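# Guide the ball into the green-bottomed hole

## Task

Put the ball in the hole whose bottom is green and nowhere else; the board must end up lying flat on the table (if not, the task fails); avoid striking the ball hard against the lid, walls or floor; the result must hold without the robot supporting it; the robot must not be holding any other loose object at the end; then open the grippers and back the arms away.

## Robot and tools

Robot: two arms, left_arm and right_arm, mounted facing each other across a table. Each ends in a parallel two-finger gripper. Loose objects can get an occasional brief shove from outside. Knocking anything off the table fails the task, and the two arms must never collide or press into each other hard.

World frame: origin at the table's centre, +z up, table surface at z = +0.020 m. left_arm's base sits on the +y side. The names left and right say nothing about which side of an image an arm appears on. Gripper frame: fingers extend along the gripper's +x axis and close along its y axis. The reported end_effector_position is the point midway between the finger pads, 3 to 4 cm short of the fingertips.

Row layout (used by both execute_actions and move): one flat list of 14 numbers, each in [-1, 1]: left_arm dx, dy, dz, rx, ry, rz, opening, then right_arm dx, dy, dz, rx, ry, rz, opening. All 14 are always given, even when one arm stays still. dx..rz are an offset in that gripper's own axes, never an absolute pose. Scale: 1.0 equals 0.6 m of travel or 180 degrees of turn; rx, ry, rz form a single rotation vector. Opening is absolute, not an offset: +1 is fully open (0.088 m), empty fingers close at about -0.80, and values down to -1 squeeze no further. Closing from fully open needs about 0.5 s or more.

execute_actions(actions): a list of actions run in sequence. Each action is a table of up to 15 rows; each row lasts one control step of 1/30 s, and if fewer than 15 rows are given the last one is repeated to fill the 15 steps. Every row in an action is measured from the gripper's measured pose at the start of that action (for the first action in a call, the pose in the most recent result for this scene), not from the previous row. An empty list simply returns the current state and images.

move(target, speed, blocking): target is one 14-number row as above, with offsets taken from the pose in the latest result showing one. Each gripper travels a straight line toward its target; both arms finish together, in 0.5 to 10 s, and are cut off at 10 s if not there. Rotation takes the shorter way. speed is the path's top speed in m/s, 0.002 to 0.5 (default 0.25); turning is capped at twice that figure in rad/s. The path does not avoid obstacles or the other arm, the real gripper trails and may wander, and near full reach it may exceed speed. Faster moves and targets set deeper past a contact make harder impacts and pushes. Opening is applied at the move's start. blocking=false returns after 0.5 s while motion continues; until a result shows it finished, other moves and execute_actions are rejected, so call wait or stop first.

wait(seconds): 0 to 10 s; arms keep their last command; returns early if a running move ends. stop(): brakes a running move; it needs braking distance, and the fingers keep moving. zoom_image(camera, region): enlarges a region [x0, y0, x1, y1] (pixels, origin top-left, at most 504 by 504) of the latest image from cam_high, cam_low, cam_left_wrist or cam_right_wrist. finished_scene(scene): ends the given scene after the robot holds its last command; irreversible, and the goal must already be met and stable.

Controller behaviour: each control step limits the commanded pose to within 70 mm and 16 degrees of the measured pose, then drives joints by damped inverse kinematics, favouring position over orientation. After an action the arm only goes as far as its last limited pose, so large displacements need follow-up commands. Friction may leave the gripper short or slightly tilted, and tiny moves may not register; check position and orientation after each move and correct tilt. To keep an arm still, send the offset back to its desired pose in the first call of a reply and zeros after that, always with its intended opening.

Result lines: the state line gives each gripper's position (m), quaternion wxyz and velocities in the world frame; printed positions can be off, more at long reach. Hand target is the pose the controller is now driving toward. A move: line reports the outcome (done, off_target, moving, held, fault) and any limits (paced = pose clipped; held = a check blocked steps, after which the arm may jump faster than speed), plus each gripper's distance from target; if only one arm is named, the other finished. pose unreachable means the clearance check altered or blocked that arm's command. grip_measured is finger opening on the command scale, with up to about 1 mm fixed error per arm and reading up to 0.061 narrower while squeezing. To hold something, command roughly 0.07 below grip_measured. grip_effort_n is motor effort (negative = closing), capped near 83 N, and stays nonzero at rest. Joint torques and external torques include friction, offsets and noise.

Hazards: contact torque at a joint's load limit (waist 17.6, shoulder 21.8, elbow 21.7, wrist pitch 5.74, wrist yaw 5.72, wrist roll 5.36 N m) freezes that arm 10 s and drops the rest of the call. Sustained loads heat motors; MOTOR HOT appears from 50 °C, and at 95 °C an OVER-TEMPERATURE FAULT holds the arm, which may go limp if it fails to cool. The robot holds its last command during thinking. Quick, smooth, low-effort motion is preferred. Camera calibration figures are given per camera and may be slightly off.

Each tool is called after "Emit:" by a JSON object that holds its "name" and its "arguments", one argument or row to a line.

## Session

Emit:
{"name": "execute_actions", "arguments": {
  "actions": []
}}

Emit:
{"name": "zoom_image", "arguments": {
  "camera": "cam_high",
  "region": [60, 90, 400, 370]
}}

Scene clock: 0.00 s.
left_arm: end_effector_position=(+0.1476, +0.4866, +0.1872) grip_measured=+0.819 grip_effort_n=n/a end_effector_quat_wxyz=(+0.748, -0.256, +0.506, +0.345) end_effector_velocity=(-0.002, +0.001, +0.000) end_effector_angular_velocity=(+0.007, +0.003, +0.006) | right_arm: end_effector_position=(-0.1748, -0.3684, +0.2719) grip_measured=+0.847 grip_effort_n=n/a end_effector_quat_wxyz=(+0.189, -0.544, -0.144, +0.805) end_effector_velocity=(-0.001, -0.002, +0.002) end_effector_angular_velocity=(-0.002, +0.010, +0.012)
Joint positions: left_arm=[ 0.942  1.573  1.26  -1.071 -0.317 -1.121  0.079] | right_arm=[ 1.188  1.587  1.196 -0.709  0.401 -0.219  0.08 ]
Joint velocities: left_arm=[-0.002 -0.002 -0.002 -0.007 -0.007 -0.007 -0.   ] | right_arm=[ 0.002 -0.007 -0.002  0.007 -0.007 -0.007 -0.   ]
Joint torques (N m, as the arm reports them, + toward a larger angle): no reading
External joint torques (N m, as the arm's controller estimates them; a push from outside toward a larger angle lowers the number): no reading
Motor temperatures (°C, as the motors report them): left_arm=[29 33 29 28 29 28] | right_arm=[30 31 29 31 28 29]
Heat: left arm: hottest shoulder 33 °C (+0.0 °C/min); right arm: hottest shoulder 31 °C (+0.0 °C/min).
Hand target (left_arm): +0.148, +0.487, +0.187; +0.748, -0.256, +0.506, +0.345
Hand target (right_arm): -0.175, -0.368, +0.272; +0.189, -0.544, -0.144, +0.805
camera_calibration (this result's frames):
cam_left_wrist: T_world_to_cam=[[0.796017, -0.603208, 0.0499595, 0.17429], [-0.60372, -0.797175, -0.00582588, 0.504708], [0.0433407, -0.025524, -0.998734, 0.271404], [0, 0, 0, 1]] pos_world=[0.154202, 0.514401, 0.265294]
cam_right_wrist: T_world_to_cam=[[0.181724, 0.860526, 0.47589, 0.22104], [0.983257, -0.165647, -0.0759372, 0.157639], [0.0134836, 0.481722, -0.876221, 0.500184], [0, 0, 0, 1]] pos_world=[-0.201912, -0.405047, 0.345052]

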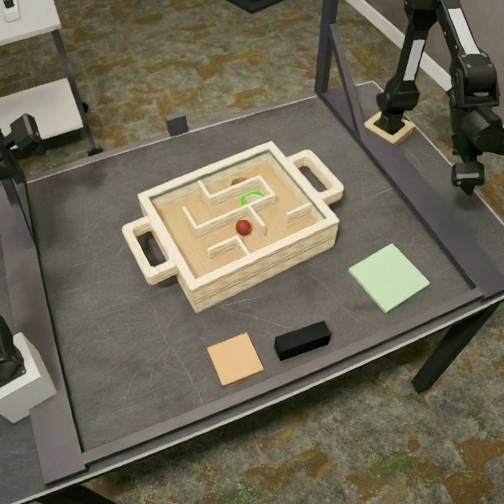

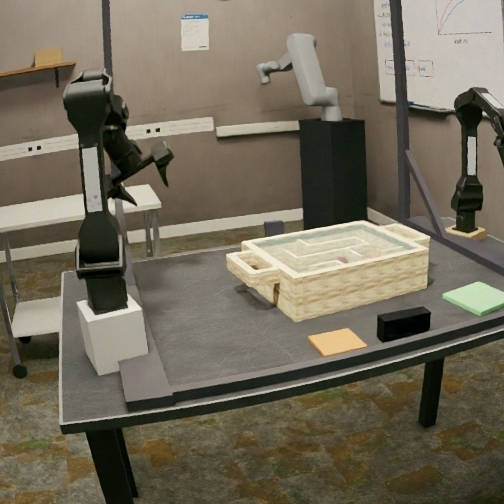

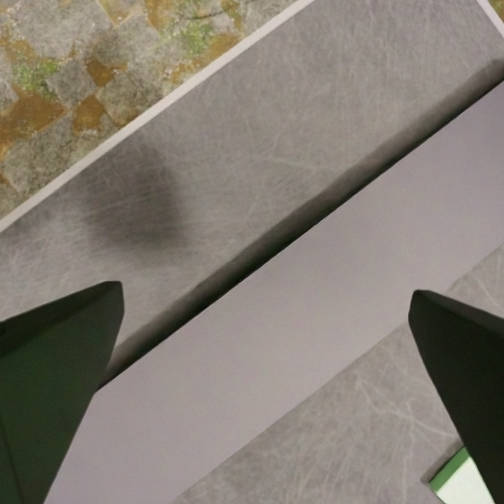

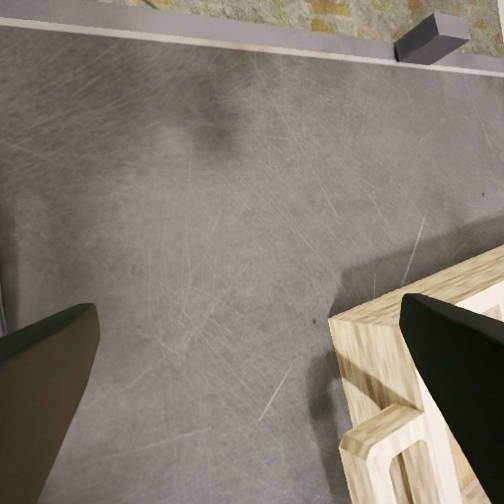

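Region (60, 90, 400, 370) of cam_high's 504x504 image, scaled by 1.482, with more detail than that image has; it fills the top 415 rows of this view, and the rest is white.

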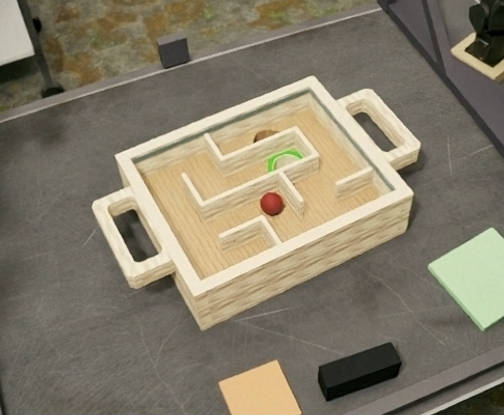

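Emit:
{"name": "move", "arguments": {
  "target": [-0.191,-0.023,-0.489,0.243,0.115,-0.035,0.2,0.127,-0.217,-0.347,-0.058,0.11,0.16,0.2]
}}

Emit:
{"name": "zoom_image", "arguments": {
  "camera": "cam_high",
  "region": [110, 120, 360, 320]
}}

Scene clock: 7.33 s.
left_arm: end_effector_position=(-0.0381, +0.2357, +0.1887) grip_measured=+0.203 grip_effort_n=-14.2 end_effector_quat_wxyz=(+0.710, -0.041, +0.702, +0.044) end_effector_velocity=(-0.004, +0.002, -0.000) end_effector_angular_velocity=(+0.023, +0.002, -0.005) | right_arm: end_effector_position=(+0.0097, -0.2148, +0.1925) grip_measured=+0.203 grip_effort_n=-14.7 end_effector_quat_wxyz=(-0.042, -0.704, -0.044, +0.707) end_effector_velocity=(+0.003, +0.002, -0.000) end_effector_angular_velocity=(-0.003, -0.010, +0.015)
Joint positions: left_arm=[ 0.043  1.721  1.471 -1.32  -0.012 -1.277  0.049] | right_arm=[ 0.337  1.815  1.271 -1.024 -0.003 -1.161  0.049]
Joint velocities: left_arm=[-0.012  0.007  0.007 -0.022 -0.007 -0.007 -0.   ] | right_arm=[-0.007  0.007  0.007 -0.007  0.007 -0.022 -0.   ]
Joint torques (N m, as the arm reports them, + toward a larger angle): left_arm=[-0.27 -6.86  6.39  0.2   0.05 -0.09] | right_arm=[-0.26 -5.68  5.63  0.17  0.   -0.09]
External joint torques (N m, as the arm's controller estimates them; a push from outside toward a larger angle lowers the number): left_arm=[-0.24 -0.37  0.97 -0.06  0.12 -0.09] | right_arm=[-0.28  1.61  0.16 -0.14  0.06 -0.09]
Motor temperatures (°C, as the motors report them): left_arm=[29 34 30 29 29 28] | right_arm=[30 32 30 32 28 29]
Heat: left arm: hottest shoulder 34 °C (+8.2 °C/min); right arm: hottest shoulder 32 °C (+8.2 °C/min).
Hand target (left_arm): -0.039, +0.233, +0.189; +0.709, -0.042, +0.703, +0.043
Hand target (right_arm): +0.011, -0.213, +0.191; +0.044, +0.706, +0.041, -0.705
Off the commanded pose (left_arm): 0.004 m, 1 deg.
Off the commanded pose (right_arm): 0.004 m, 0 deg.
move: done
camera_calibration (this result's frames):
cam_left_wrist: T_world_to_cam=[[0.158248, -0.987399, -0.000392645, 0.246441], [-0.929077, -0.149036, 0.338532, -0.0375027], [-0.334324, -0.0532073, -0.940955, 0.255837], [0, 0, 0, 1]] pos_world=[0.0116908, 0.251359, 0.253524]
cam_right_wrist: T_world_to_cam=[[-0.10365, 0.992984, 0.0569186, 0.20494], [0.936712, 0.0782158, 0.341251, -0.0318625], [0.334405, 0.0886872, -0.938247, 0.278531], [0, 0, 0, 1]] pos_world=[-0.042054, -0.225712, 0.260539]

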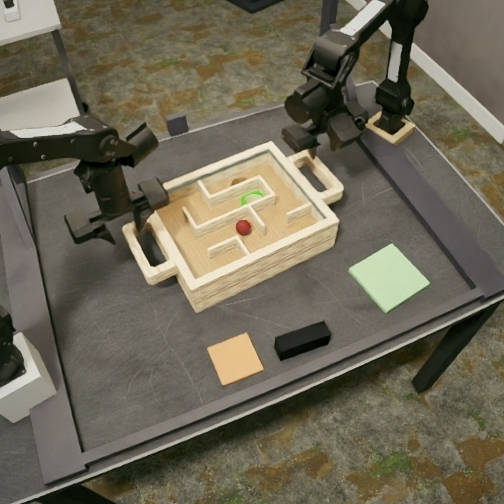

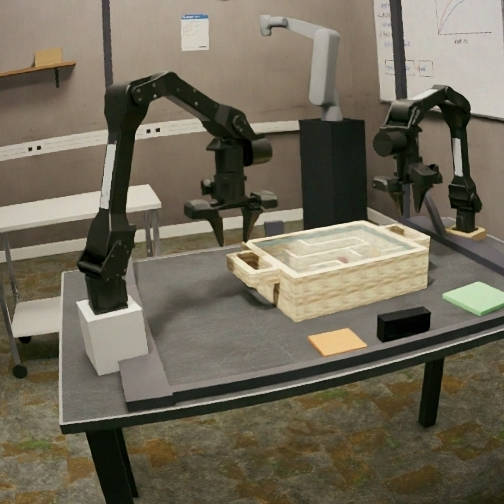

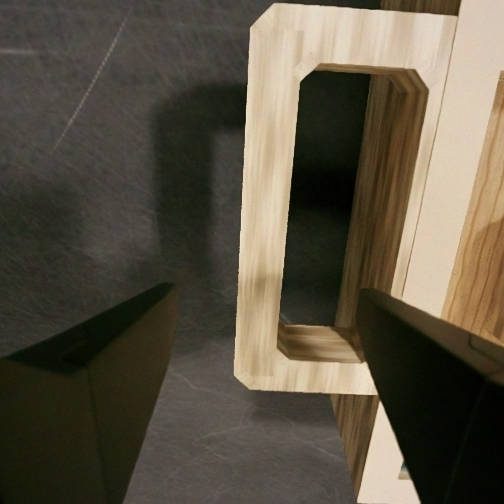

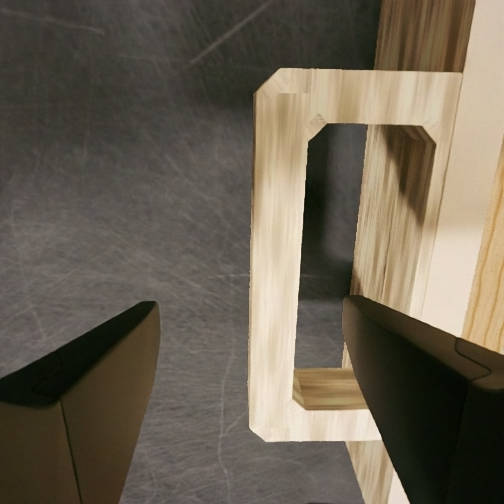

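Region (110, 120, 360, 320) of cam_high's 504x504 image, scaled by 2.016, with more detail than that image has; it fills the top 403 rows of this view, and the rest is white.

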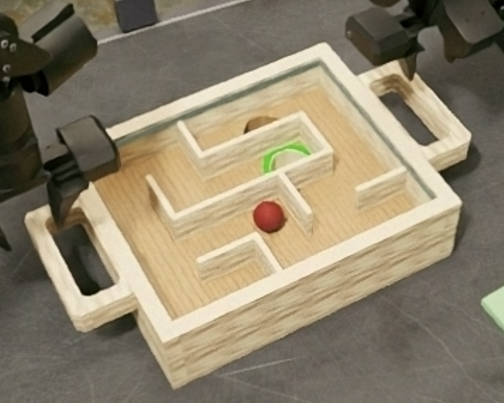

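Emit:
{"name": "move", "arguments": {
  "target": [0.14,0,-0.033,0,0,0,0.2,0.146,-0.012,0,0,0,0,0.2],
  "speed": 0.08
}}

Scene clock: 9.73 s.
left_arm: end_effector_position=(-0.0554, +0.2324, +0.1087) grip_measured=+0.203 grip_effort_n=-14.7 end_effector_quat_wxyz=(+0.711, -0.045, +0.701, +0.040) end_effector_velocity=(-0.002, +0.003, -0.003) end_effector_angular_velocity=(+0.009, -0.004, +0.015) | right_arm: end_effector_position=(+0.0053, -0.2049, +0.1110) grip_measured=+0.203 grip_effort_n=-14.7 end_effector_quat_wxyz=(-0.037, -0.702, -0.049, +0.710) end_effector_velocity=(+0.000, -0.001, -0.002) end_effector_angular_velocity=(-0.006, +0.005, +0.005)
Joint positions: left_arm=[-0.013  1.75   1.182 -0.991 -0.012 -1.331  0.049] | right_arm=[ 0.334  1.975  1.131 -0.705 -0.003 -1.166  0.049]
Joint velocities: left_arm=[-0.007 -0.002 -0.017  0.007 -0.007 -0.022 -0.   ] | right_arm=[-0.002  0.002 -0.007  0.007 -0.007 -0.007  0.   ]
Joint torques (N m, as the arm reports them, + toward a larger angle): left_arm=[-0.28 -6.84  4.06  0.65 -0.13 -0.1 ] | right_arm=[-0.4  -6.14  3.46  0.45 -0.1  -0.06]
External joint torques (N m, as the arm's controller estimates them; a push from outside toward a larger angle lowers the number): left_arm=[-0.29 -0.36 -1.09  0.38 -0.06 -0.1 ] | right_arm=[-0.39  1.63 -1.31  0.12 -0.04 -0.06]
Motor temperatures (°C, as the motors report them): left_arm=[29 34 31 29 29 28] | right_arm=[30 32 30 32 28 29]
Heat: left arm: hottest shoulder 34 °C (+6.2 °C/min); right arm: hottest shoulder 32 °C (+6.2 °C/min).
Hand target (left_arm): -0.057, +0.234, +0.105; +0.710, -0.041, +0.701, +0.044
Hand target (right_arm): +0.008, -0.207, +0.105; +0.042, +0.704, +0.044, -0.707
Off the commanded pose (left_arm): 0.005 m, 1 deg.
Off the commanded pose (right_arm): 0.007 m, 1 deg.
move: done
camera_calibration (this result's frames):
cam_left_wrist: T_world_to_cam=[[0.157093, -0.987525, 0.0108122, 0.244649], [-0.930477, -0.144331, 0.336722, -0.0280141], [-0.330961, -0.0629573, -0.941542, 0.177085], [0, 0, 0, 1]] pos_world=[-0.00589075, 0.248702, 0.173521]
cam_right_wrist: T_world_to_cam=[[-0.104228, 0.991903, 0.0725602, 0.197418], [0.939538, 0.0742708, 0.334293, -0.000718692], [0.326197, 0.103016, -0.939672, 0.205802], [0, 0, 0, 1]] pos_world=[-0.0458805, -0.216967, 0.179302]

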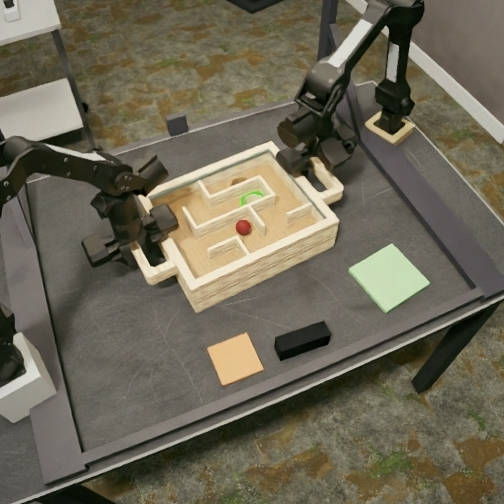

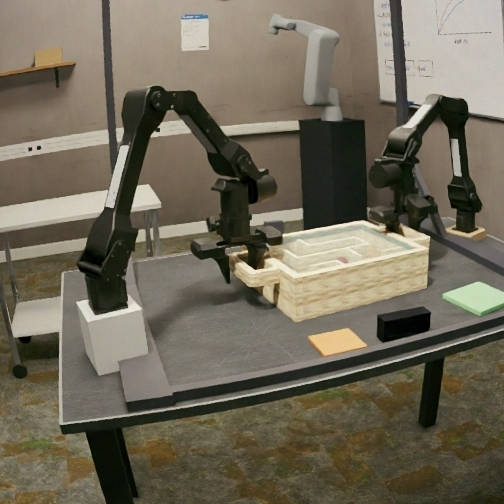

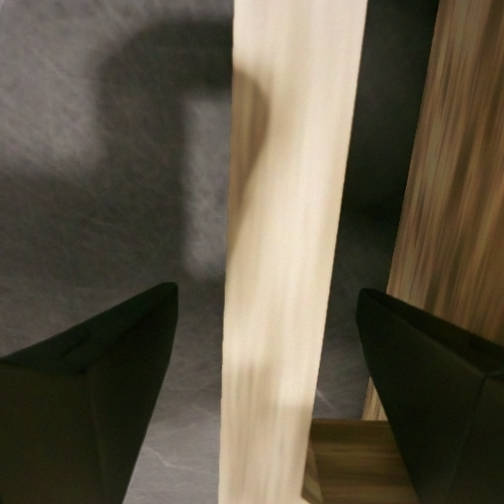

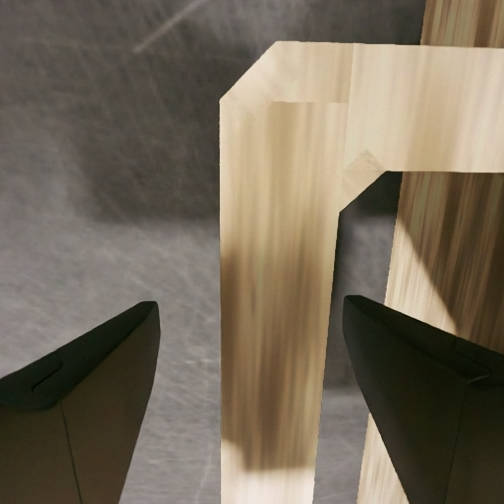

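Emit:
{"name": "move", "arguments": {
  "target": [0,0,0,0,0,0,-0.68,0,-0.005,0,0,0,0,-0.68]
}}

Emit:
{"name": "move", "arguments": {
  "target": [-0.11,0,0,0,-0.022,0.012,-0.68,-0.08,0,0,0,0.022,-0.012,-0.68],
  "speed": 0.04
}}

Emit:
{"name": "wait", "arguments": {
  "seconds": 3
}}

Scene clock: 14.30 s.
left_arm: end_effector_position=(-0.0559, +0.2336, +0.1084) grip_measured=-0.507 grip_effort_n=-83.5 end_effector_quat_wxyz=(+0.711, -0.042, +0.701, +0.042) end_effector_velocity=(-0.000, +0.002, +0.000) end_effector_angular_velocity=(+0.009, -0.004, +0.020) | right_arm: end_effector_position=(+0.0053, -0.2043, +0.1113) grip_measured=-0.494 grip_effort_n=-83.5 end_effector_quat_wxyz=(-0.035, -0.702, -0.048, +0.710) end_effector_velocity=(+0.002, +0.001, +0.001) end_effector_angular_velocity=(+0.002, -0.008, +0.019)
Joint positions: left_arm=[-0.013  1.75   1.18  -0.996 -0.013 -1.331  0.014] | right_arm=[ 0.333  1.976  1.134 -0.707 -0.002 -1.161  0.015]
Joint velocities: left_arm=[-0.002 -0.002 -0.002 -0.007 -0.007 -0.022 -0.   ] | right_arm=[-0.002 -0.002  0.002 -0.007  0.007 -0.022 -0.   ]
Joint torques (N m, as the arm reports them, + toward a larger angle): left_arm=[ 0.02 -7.71  4.99  0.79 -0.07  0.01] | right_arm=[-0.16 -6.81  5.2   0.16 -0.13 -0.26]
External joint torques (N m, as the arm's controller estimates them; a push from outside toward a larger angle lowers the number): left_arm=[ 0.02 -1.23 -0.2   0.51  0.    0.01] | right_arm=[-0.15  0.94  0.42 -0.17 -0.07 -0.26]
Motor temperatures (°C, as the motors report them): left_arm=[29 35 31 29 29 28] | right_arm=[30 33 30 32 28 29]
Heat: left arm: hottest shoulder 35 °C (+8.4 °C/min); right arm: hottest shoulder 33 °C (+8.4 °C/min).
Hand target (left_arm): -0.055, +0.232, +0.109; +0.711, -0.045, +0.701, +0.040
Hand target (right_arm): +0.005, -0.202, +0.111; +0.037, +0.702, +0.050, -0.710
Off the commanded pose (left_arm): 0.001 m, 0 deg.
Off the commanded pose (right_arm): 0.002 m, 0 deg.
move: done
camera_calibration (this result's frames):
cam_left_wrist: T_world_to_cam=[[0.156356, -0.987688, 0.00504808, 0.246587], [-0.93015, -0.145525, 0.33711, -0.0279237], [-0.332225, -0.0574047, -0.941452, 0.175365], [0, 0, 0, 1]] pos_world=[-0.00626806, 0.249554, 0.173266]
cam_right_wrist: T_world_to_cam=[[-0.099335, 0.992385, 0.0728284, 0.196787], [0.939699, 0.0694862, 0.334869, -0.00194393], [0.327258, 0.101701, -0.939446, 0.205681], [0, 0, 0, 1]] pos_world=[-0.0459361, -0.216072, 0.179545]

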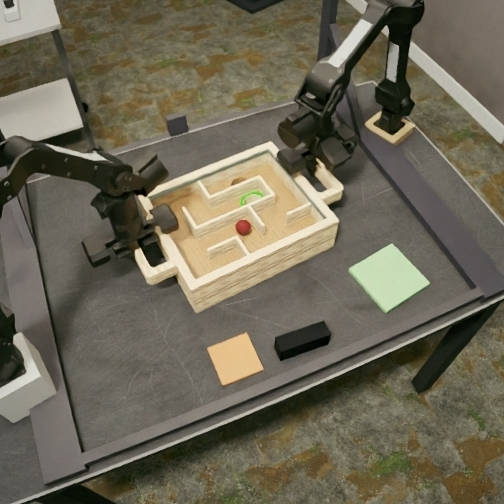

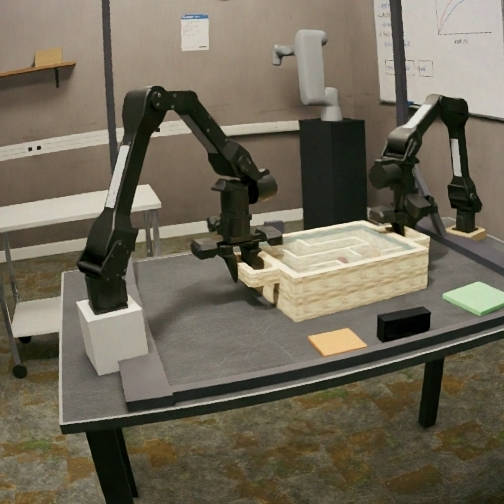

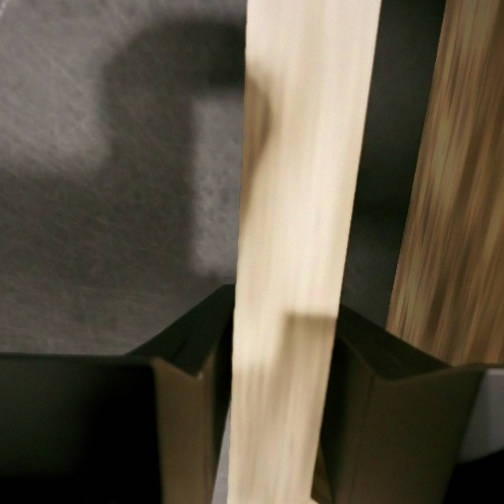

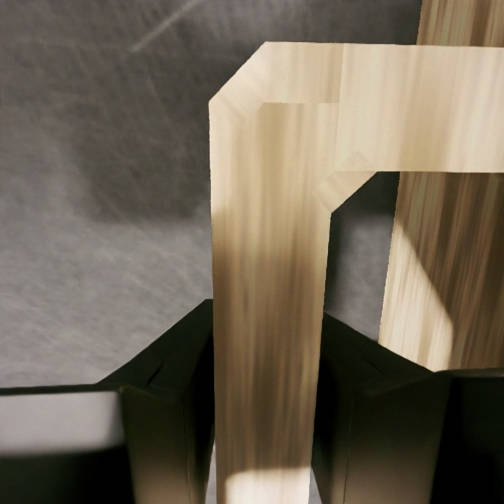

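Scene clock: 16.27 s.
left_arm: end_effector_position=(-0.0588, +0.2324, +0.1600) grip_measured=-0.508 grip_effort_n=-83.5 end_effector_quat_wxyz=(+0.725, -0.017, +0.685, +0.063) end_effector_velocity=(-0.001, -0.001, +0.003) end_effector_angular_velocity=(+0.000, -0.007, -0.015) | right_arm: end_effector_position=(+0.0089, -0.2047, +0.1479) grip_measured=-0.494 grip_effort_n=-83.5 end_effector_quat_wxyz=(-0.024, -0.727, -0.054, +0.684) end_effector_velocity=(+0.003, -0.001, +0.004) end_effector_angular_velocity=(-0.004, -0.011, +0.019)
Joint positions: left_arm=[-0.052  1.75   1.388 -1.257 -0.072 -1.367  0.014] | right_arm=[ 0.359  1.908  1.202 -0.858  0.074 -1.129  0.015]
Joint velocities: left_arm=[-0.007 -0.002  0.007 -0.007 -0.007  0.007  0.   ] | right_arm=[-0.002 -0.007  0.007 -0.022  0.007 -0.022 -0.   ]
Joint torques (N m, as the arm reports them, + toward a larger angle): left_arm=[ -0.04 -11.71   6.89  -1.35  -0.77  -0.1 ] | right_arm=[  0.62 -10.34   5.27  -0.8    0.05   0.08]
External joint torques (N m, as the arm's controller estimates them; a push from outside toward a larger angle lowers the number): left_arm=[ 0.   -5.17  1.64 -1.53 -0.67 -0.1 ] | right_arm=[ 0.66 -2.68  0.14 -1.11  0.05  0.08]
Motor temperatures (°C, as the motors report them): left_arm=[29 35 31 29 29 28] | right_arm=[30 34 30 32 28 29]
Heat: left arm: hottest shoulder 35 °C (+7.4 °C/min); right arm: hottest shoulder 34 °C (+11.1 °C/min).
Hand target (left_arm): -0.057, +0.234, +0.174; +0.734, -0.028, +0.677, +0.056
Hand target (right_arm): +0.006, -0.205, +0.159; +0.020, +0.725, +0.062, -0.686
Off the commanded pose (left_arm): 0.015 m, 2 deg.
Off the commanded pose (right_arm): 0.012 m, 1 deg.
move: off_target (left_arm, right_arm)
camera_calibration (this result's frames):
cam_left_wrist: T_world_to_cam=[[0.153087, -0.986555, -0.0572189, 0.255016], [-0.943088, -0.163148, 0.289773, -0.0372922], [-0.295212, 0.00960204, -0.955384, 0.211694], [0, 0, 0, 1]] pos_world=[-0.0117148, 0.24347, 0.227647]
cam_right_wrist: T_world_to_cam=[[-0.0977974, 0.990815, 0.0933902, 0.191474], [0.913691, 0.0521957, 0.403044, -0.0309549], [0.394468, 0.124746, -0.910403, 0.23877], [0, 0, 0, 1]] pos_world=[-0.0471782, -0.217886, 0.211972]

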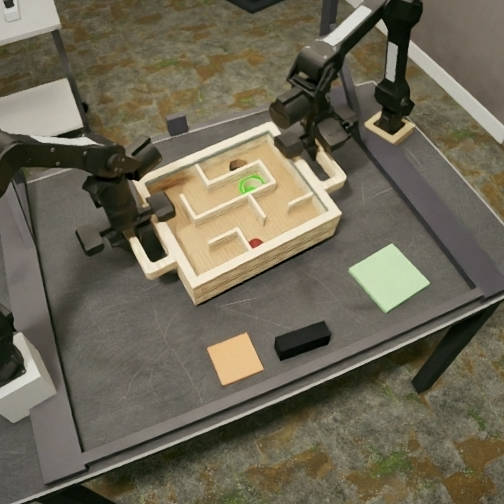

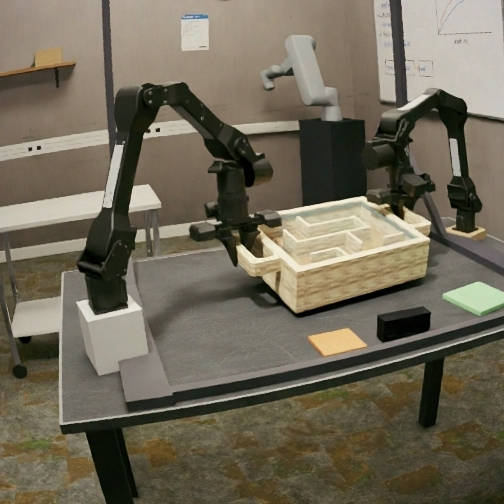

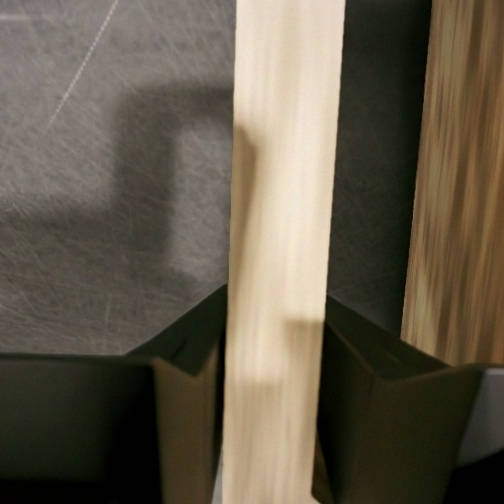

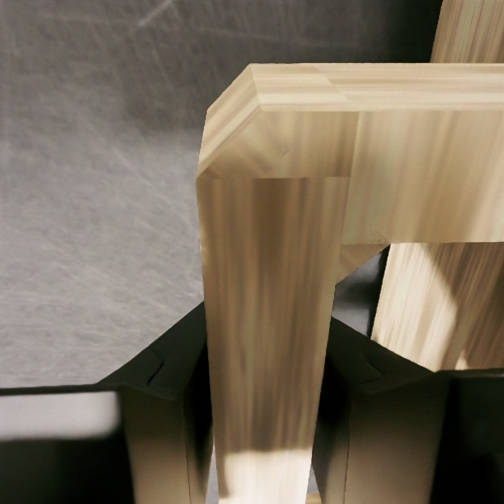

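Scene clock: 19.27 s.
left_arm: end_effector_position=(-0.0589, +0.2324, +0.1603) grip_measured=-0.508 grip_effort_n=-83.5 end_effector_quat_wxyz=(+0.726, -0.017, +0.685, +0.064) end_effector_velocity=(-0.001, +0.005, +0.000) end_effector_angular_velocity=(+0.023, -0.001, +0.004) | right_arm: end_effector_position=(+0.0089, -0.2046, +0.1481) grip_measured=-0.494 grip_effort_n=-83.5 end_effector_quat_wxyz=(-0.024, -0.728, -0.054, +0.684) end_effector_velocity=(+0.001, -0.002, +0.000) end_effector_angular_velocity=(-0.011, +0.002, +0.005)
Joint positions: left_arm=[-0.053  1.75   1.389 -1.259 -0.072 -1.368  0.014] | right_arm=[ 0.359  1.908  1.203 -0.859  0.075 -1.129  0.015]
Joint velocities: left_arm=[-0.002 -0.002 -0.002 -0.022 -0.007 -0.007 -0.   ] | right_arm=[-0.002 -0.002 -0.002 -0.007 -0.007 -0.007 -0.   ]
Joint torques (N m, as the arm reports them, + toward a larger angle): left_arm=[ -0.01 -11.7    6.95  -1.36  -0.77  -0.11] | right_arm=[  0.76 -10.29   5.25  -0.77   0.05   0.07]
External joint torques (N m, as the arm's controller estimates them; a push from outside toward a larger angle lowers the number): left_arm=[-0.04 -5.07  1.64 -1.53 -0.67 -0.11] | right_arm=[ 0.76 -2.68  0.13 -1.07  0.06  0.07]
Motor temperatures (°C, as the motors report them): left_arm=[29 36 32 29 29 28] | right_arm=[30 35 30 32 28 29]
Heat: left arm: hottest shoulder 36 °C (+9.3 °C/min); right arm: hottest shoulder 35 °C (+12.5 °C/min).
Hand target (left_arm): -0.057, +0.234, +0.174; +0.734, -0.028, +0.677, +0.056
Hand target (right_arm): +0.006, -0.205, +0.159; +0.020, +0.725, +0.062, -0.686
Off the commanded pose (left_arm): 0.014 m, 2 deg.
Off the commanded pose (right_arm): 0.012 m, 1 deg.
wait: 3.00 s; at rest by 0.17 s
camera_calibration (this result's frames):
cam_left_wrist: T_world_to_cam=[[0.153083, -0.986531, -0.0576331, 0.255121], [-0.943169, -0.163263, 0.289444, -0.0373919], [-0.294955, 0.0100489, -0.955458, 0.21197], [0, 0, 0, 1]] pos_world=[-0.0117996, 0.24345, 0.228055]
cam_right_wrist: T_world_to_cam=[[-0.0978251, 0.990796, 0.0935567, 0.191327], [0.91356, 0.0521125, 0.403351, -0.0310958], [0.394763, 0.124928, -0.91025, 0.238928], [0, 0, 0, 1]] pos_world=[-0.0471956, -0.217795, 0.212127]

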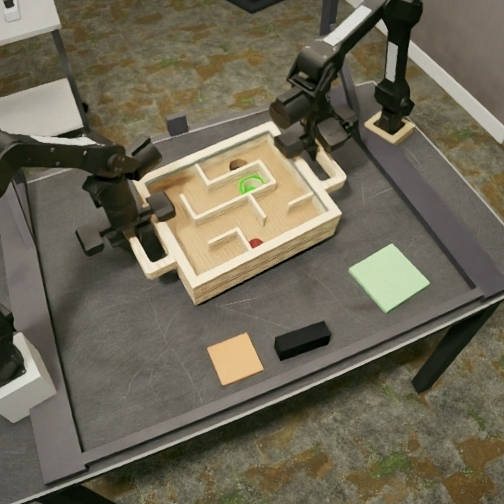

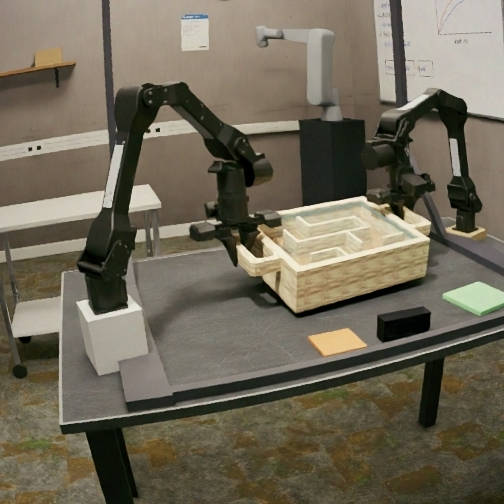

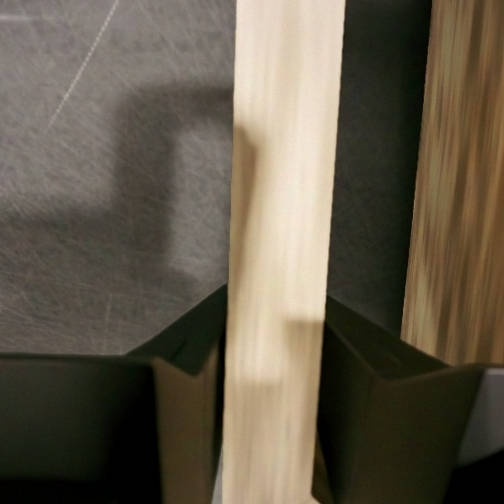

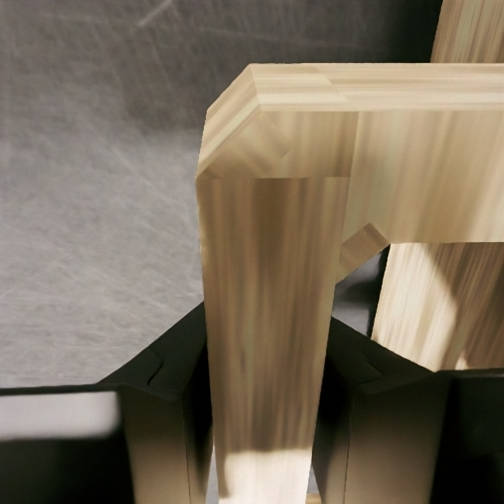

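Emit:
{"name": "move", "arguments": {
  "target": [0.08,0,0,0,0.015,-0.02,-0.68,0.06,0,0,0,-0.022,0.008,-0.68],
  "speed": 0.03
}}

Emit:
{"name": "move", "arguments": {
  "target": [0,0,0,0,0,0,0.1,0,0,0,0,0,0,0.1]
}}

Emit:
{"name": "move", "arguments": {
  "target": [0.012,0,0.035,0,0,0,0.1,0.012,0,-0.035,0,0,0,0.1],
  "speed": 0.05
}}

Scene clock: 23.20 s.
left_arm: end_effector_position=(-0.0582, +0.2342, +0.1092) grip_measured=-0.508 grip_effort_n=-83.5 end_effector_quat_wxyz=(+0.710, -0.036, +0.702, +0.044) end_effector_velocity=(-0.003, +0.003, -0.001) end_effector_angular_velocity=(+0.009, +0.011, -0.010) | right_arm: end_effector_position=(+0.0104, -0.2019, +0.1129) grip_measured=-0.494 grip_effort_n=-83.5 end_effector_quat_wxyz=(-0.033, -0.706, -0.046, +0.706) end_effector_velocity=(+0.004, -0.007, -0.002) end_effector_angular_velocity=(-0.031, -0.009, -0.010)
Joint positions: left_arm=[-0.021  1.755  1.189 -1.013 -0.015 -1.332  0.014] | right_arm=[ 0.322  1.974  1.139 -0.718  0.009 -1.167  0.015]
Joint velocities: left_arm=[-0.002 -0.002 -0.007 -0.007  0.007  0.007 -0.   ] | right_arm=[-0.002  0.002 -0.007 -0.022 -0.007  0.007 -0.   ]
Joint torques (N m, as the arm reports them, + toward a larger angle): left_arm=[ 0.59 -9.68  4.24  0.33 -0.04  0.24] | right_arm=[-0.34 -7.59  3.81  0.14 -0.38 -0.08]
External joint torques (N m, as the arm's controller estimates them; a push from outside toward a larger angle lowers the number): left_arm=[ 0.6  -3.15 -0.95  0.06  0.02  0.24] | right_arm=[-0.33  0.08 -0.87 -0.15 -0.32 -0.08]
Motor temperatures (°C, as the motors report them): left_arm=[29 37 32 29 29 28] | right_arm=[30 36 31 32 28 29]
Heat: left arm: hottest shoulder 37 °C (+10.3 °C/min); right arm: hottest shoulder 36 °C (+12.9 °C/min).
Hand target (left_arm): -0.056, +0.236, +0.112; +0.711, -0.040, +0.701, +0.040
Hand target (right_arm): +0.011, -0.203, +0.112; +0.035, +0.704, +0.044, -0.708
Off the commanded pose (left_arm): 0.004 m, 1 deg.
Off the commanded pose (right_arm): 0.001 m, 1 deg.
move: done
camera_calibration (this result's frames):
cam_left_wrist: T_world_to_cam=[[0.150317, -0.988602, -0.00847122, 0.248871], [-0.930197, -0.144329, 0.337494, -0.0306093], [-0.33487, -0.0428512, -0.94129, 0.171786], [0, 0, 0, 1]] pos_world=[-0.00835646, 0.248978, 0.174139]
cam_right_wrist: T_world_to_cam=[[-0.0947046, 0.992771, 0.0737319, 0.194696], [0.935939, 0.063558, 0.346379, -0.00984296], [0.339189, 0.101812, -0.935193, 0.204725], [0, 0, 0, 1]] pos_world=[-0.0417895, -0.213507, 0.180511]

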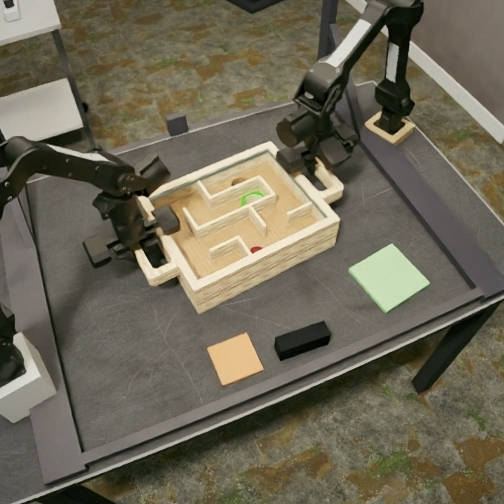

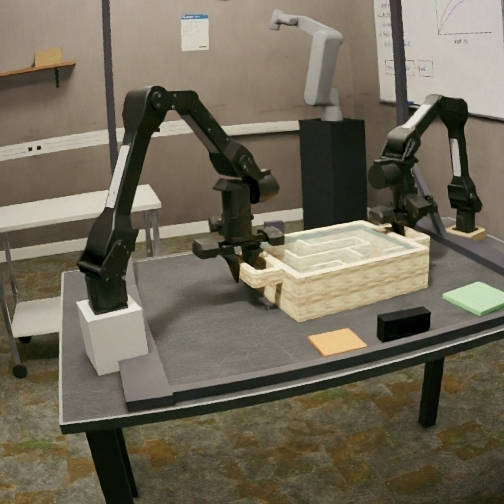

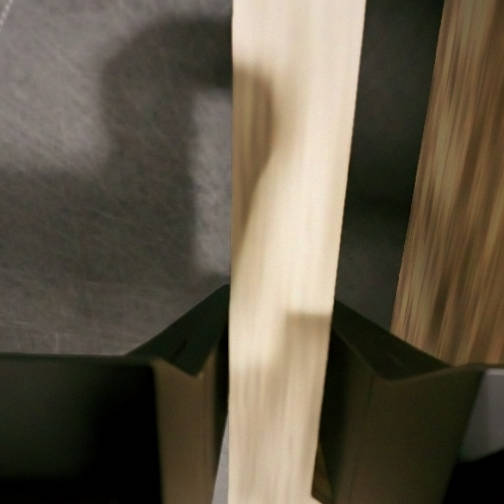

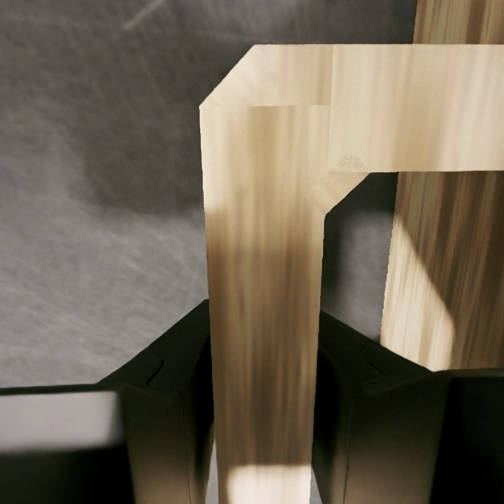

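Scene clock: 23.93 s.
left_arm: end_effector_position=(-0.0581, +0.2342, +0.1092) grip_measured=+0.095 grip_effort_n=16.0 end_effector_quat_wxyz=(+0.710, -0.036, +0.702, +0.044) end_effector_velocity=(+0.001, -0.001, +0.000) end_effector_angular_velocity=(-0.004, -0.009, +0.005) | right_arm: end_effector_position=(+0.0102, -0.2020, +0.1129) grip_measured=+0.096 grip_effort_n=15.6 end_effector_quat_wxyz=(-0.033, -0.706, -0.046, +0.706) end_effector_velocity=(+0.003, -0.006, +0.001) end_effector_angular_velocity=(-0.023, -0.005, +0.005)
Joint positions: left_arm=[-0.02   1.755  1.189 -1.013 -0.015 -1.332  0.044] | right_arm=[ 0.322  1.974  1.139 -0.718  0.008 -1.167  0.044]
Joint velocities: left_arm=[-0.002 -0.002 -0.002  0.007 -0.007 -0.007  0.001] | right_arm=[-0.002 -0.007 -0.007 -0.022 -0.007 -0.007  0.   ]
Joint torques (N m, as the arm reports them, + toward a larger angle): left_arm=[-0.04 -7.67  4.8   0.33 -0.09  0.02] | right_arm=[-0.05 -7.53  4.21  0.33 -0.01 -0.01]
External joint torques (N m, as the arm's controller estimates them; a push from outside toward a larger angle lowers the number): left_arm=[-0.04 -1.2  -0.35  0.09 -0.02  0.02] | right_arm=[-0.01  0.23 -0.51  0.04  0.03 -0.01]
Motor temperatures (°C, as the motors report them): left_arm=[29 37 32 29 29 28] | right_arm=[30 36 31 32 28 29]
Heat: left arm: hottest shoulder 37 °C (+10.0 °C/min); right arm: hottest shoulder 36 °C (+12.5 °C/min).
Hand target (left_arm): -0.058, +0.234, +0.109; +0.710, -0.036, +0.702, +0.044
Hand target (right_arm): +0.010, -0.202, +0.113; +0.033, +0.706, +0.046, -0.706
Off the commanded pose (left_arm): 0.000 m, 0 deg.
Off the commanded pose (right_arm): 0.000 m, 0 deg.
move: done
camera_calibration (this result's frames):
cam_left_wrist: T_world_to_cam=[[0.150695, -0.988547, -0.00809737, 0.248782], [-0.930187, -0.144563, 0.337423, -0.0304231], [-0.33473, -0.0433161, -0.941318, 0.17195], [0, 0, 0, 1]] pos_world=[-0.00823283, 0.248983, 0.174139]
cam_right_wrist: T_world_to_cam=[[-0.0946644, 0.992835, 0.0729189, 0.194947], [0.936217, 0.0638859, 0.345566, -0.00957491], [0.338432, 0.100981, -0.935557, 0.204656], [0, 0, 0, 1]] pos_world=[-0.0418434, -0.213604, 0.180561]

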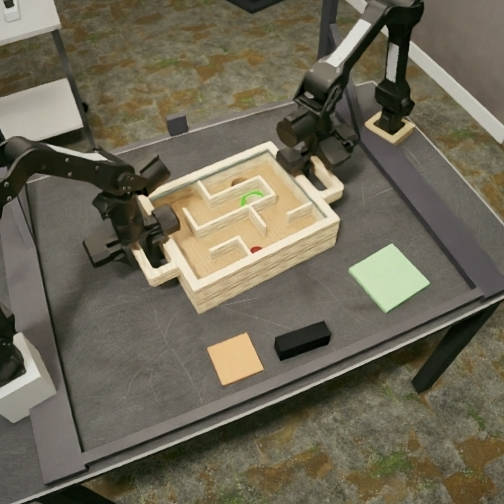

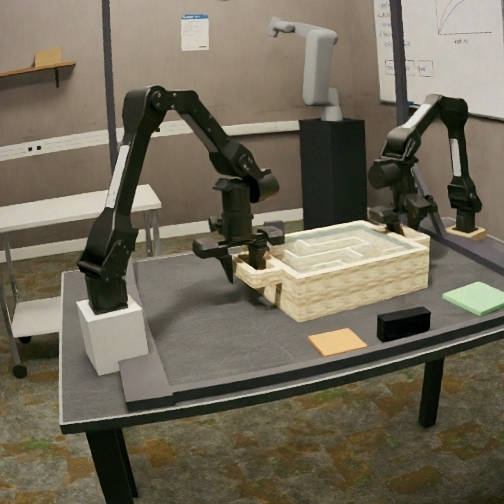

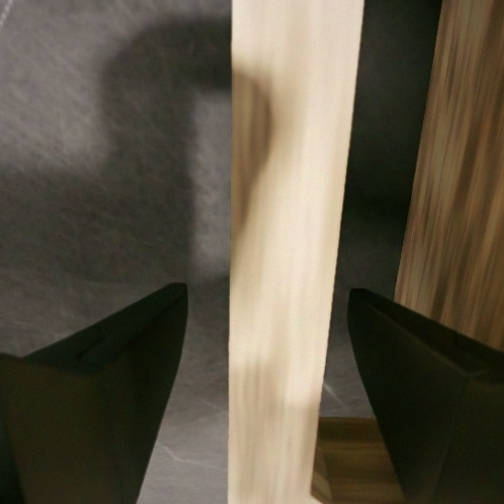

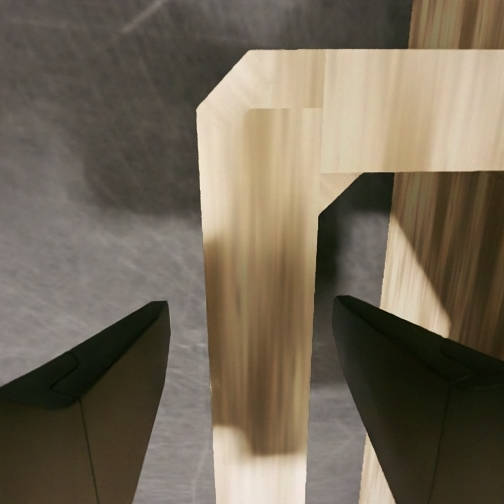

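Scene clock: 24.73 s.
left_arm: end_effector_position=(-0.0391, +0.2379, +0.1036) grip_measured=+0.097 grip_effort_n=16.0 end_effector_quat_wxyz=(+0.710, -0.036, +0.702, +0.044) end_effector_velocity=(+0.003, +0.004, -0.001) end_effector_angular_velocity=(+0.020, -0.015, -0.005) | right_arm: end_effector_position=(+0.0291, -0.1989, +0.1050) grip_measured=+0.097 grip_effort_n=15.6 end_effector_quat_wxyz=(-0.034, -0.707, -0.046, +0.705) end_effector_velocity=(+0.001, +0.000, +0.001) end_effector_angular_velocity=(+0.003, +0.009, +0.015)
Joint positions: left_arm=[ 0.041  1.774  1.189 -0.992 -0.015 -1.272  0.044] | right_arm=[ 0.267  1.974  1.1   -0.682  0.008 -1.223  0.044]
Joint velocities: left_arm=[ 0.002  0.002 -0.002 -0.007 -0.022  0.007 -0.   ] | right_arm=[-0.007 -0.007 -0.007  0.007 -0.007 -0.022 -0.   ]
Joint torques (N m, as the arm reports them, + toward a larger angle): left_arm=[ 0.2  -6.93  5.37  0.61 -0.08  0.15] | right_arm=[-0.4  -8.19  3.41  0.48 -0.11 -0.12]
External joint torques (N m, as the arm's controller estimates them; a push from outside toward a larger angle lowers the number): left_arm=[ 0.18 -0.35  0.25  0.36 -0.01  0.15] | right_arm=[-0.36 -0.55 -1.27  0.16 -0.06 -0.12]
Motor temperatures (°C, as the motors report them): left_arm=[29 37 32 29 29 28] | right_arm=[30 36 31 32 28 29]
Heat: left arm: hottest shoulder 37 °C (+9.7 °C/min); right arm: hottest shoulder 36 °C (+12.1 °C/min).
Hand target (left_arm): -0.037, +0.237, +0.102; +0.710, -0.036, +0.702, +0.044
Hand target (right_arm): +0.031, -0.199, +0.106; +0.033, +0.706, +0.046, -0.706
Off the commanded pose (left_arm): 0.003 m, 0 deg.
Off the commanded pose (right_arm): 0.002 m, 0 deg.
move: done
camera_calibration (this result's frames):
cam_left_wrist: T_world_to_cam=[[0.151834, -0.988378, -0.00740683, 0.249501], [-0.929964, -0.145391, 0.337682, -0.0101538], [-0.334834, -0.0443834, -0.941231, 0.173409], [0, 0, 0, 1]] pos_world=[0.0107381, 0.252822, 0.168495]
cam_right_wrist: T_world_to_cam=[[-0.0955483, 0.992885, 0.0710675, 0.194424], [0.935519, 0.0651755, 0.347212, -0.0246229], [0.34011, 0.0996606, -0.93509, 0.190148], [0, 0, 0, 1]] pos_world=[-0.0230591, -0.210386, 0.172538]

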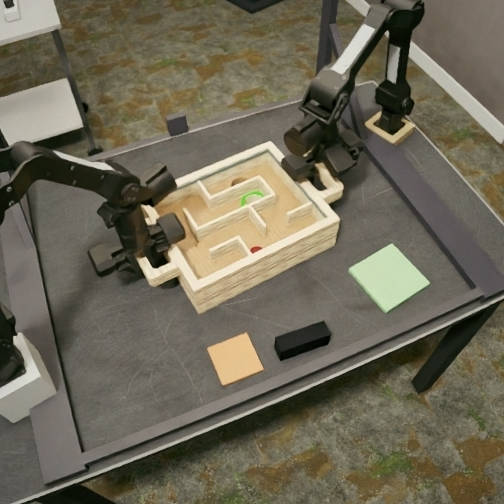

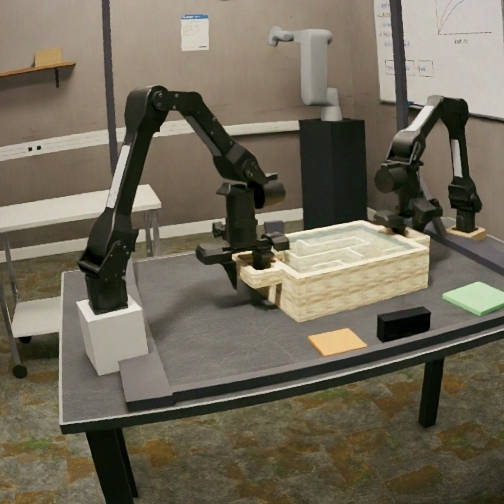

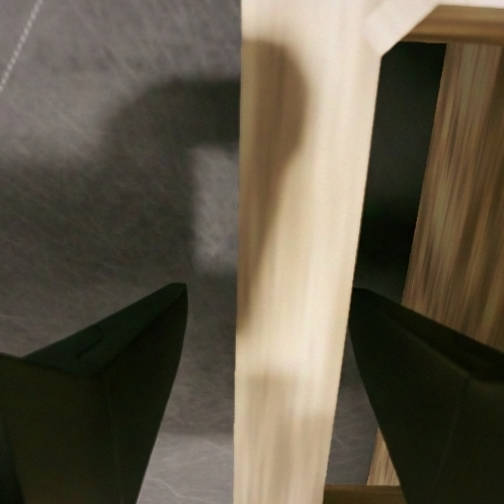

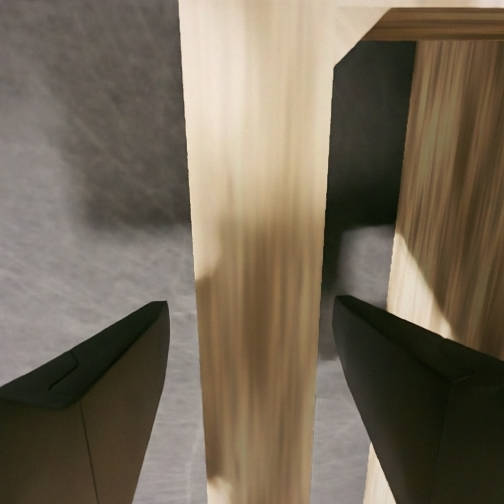

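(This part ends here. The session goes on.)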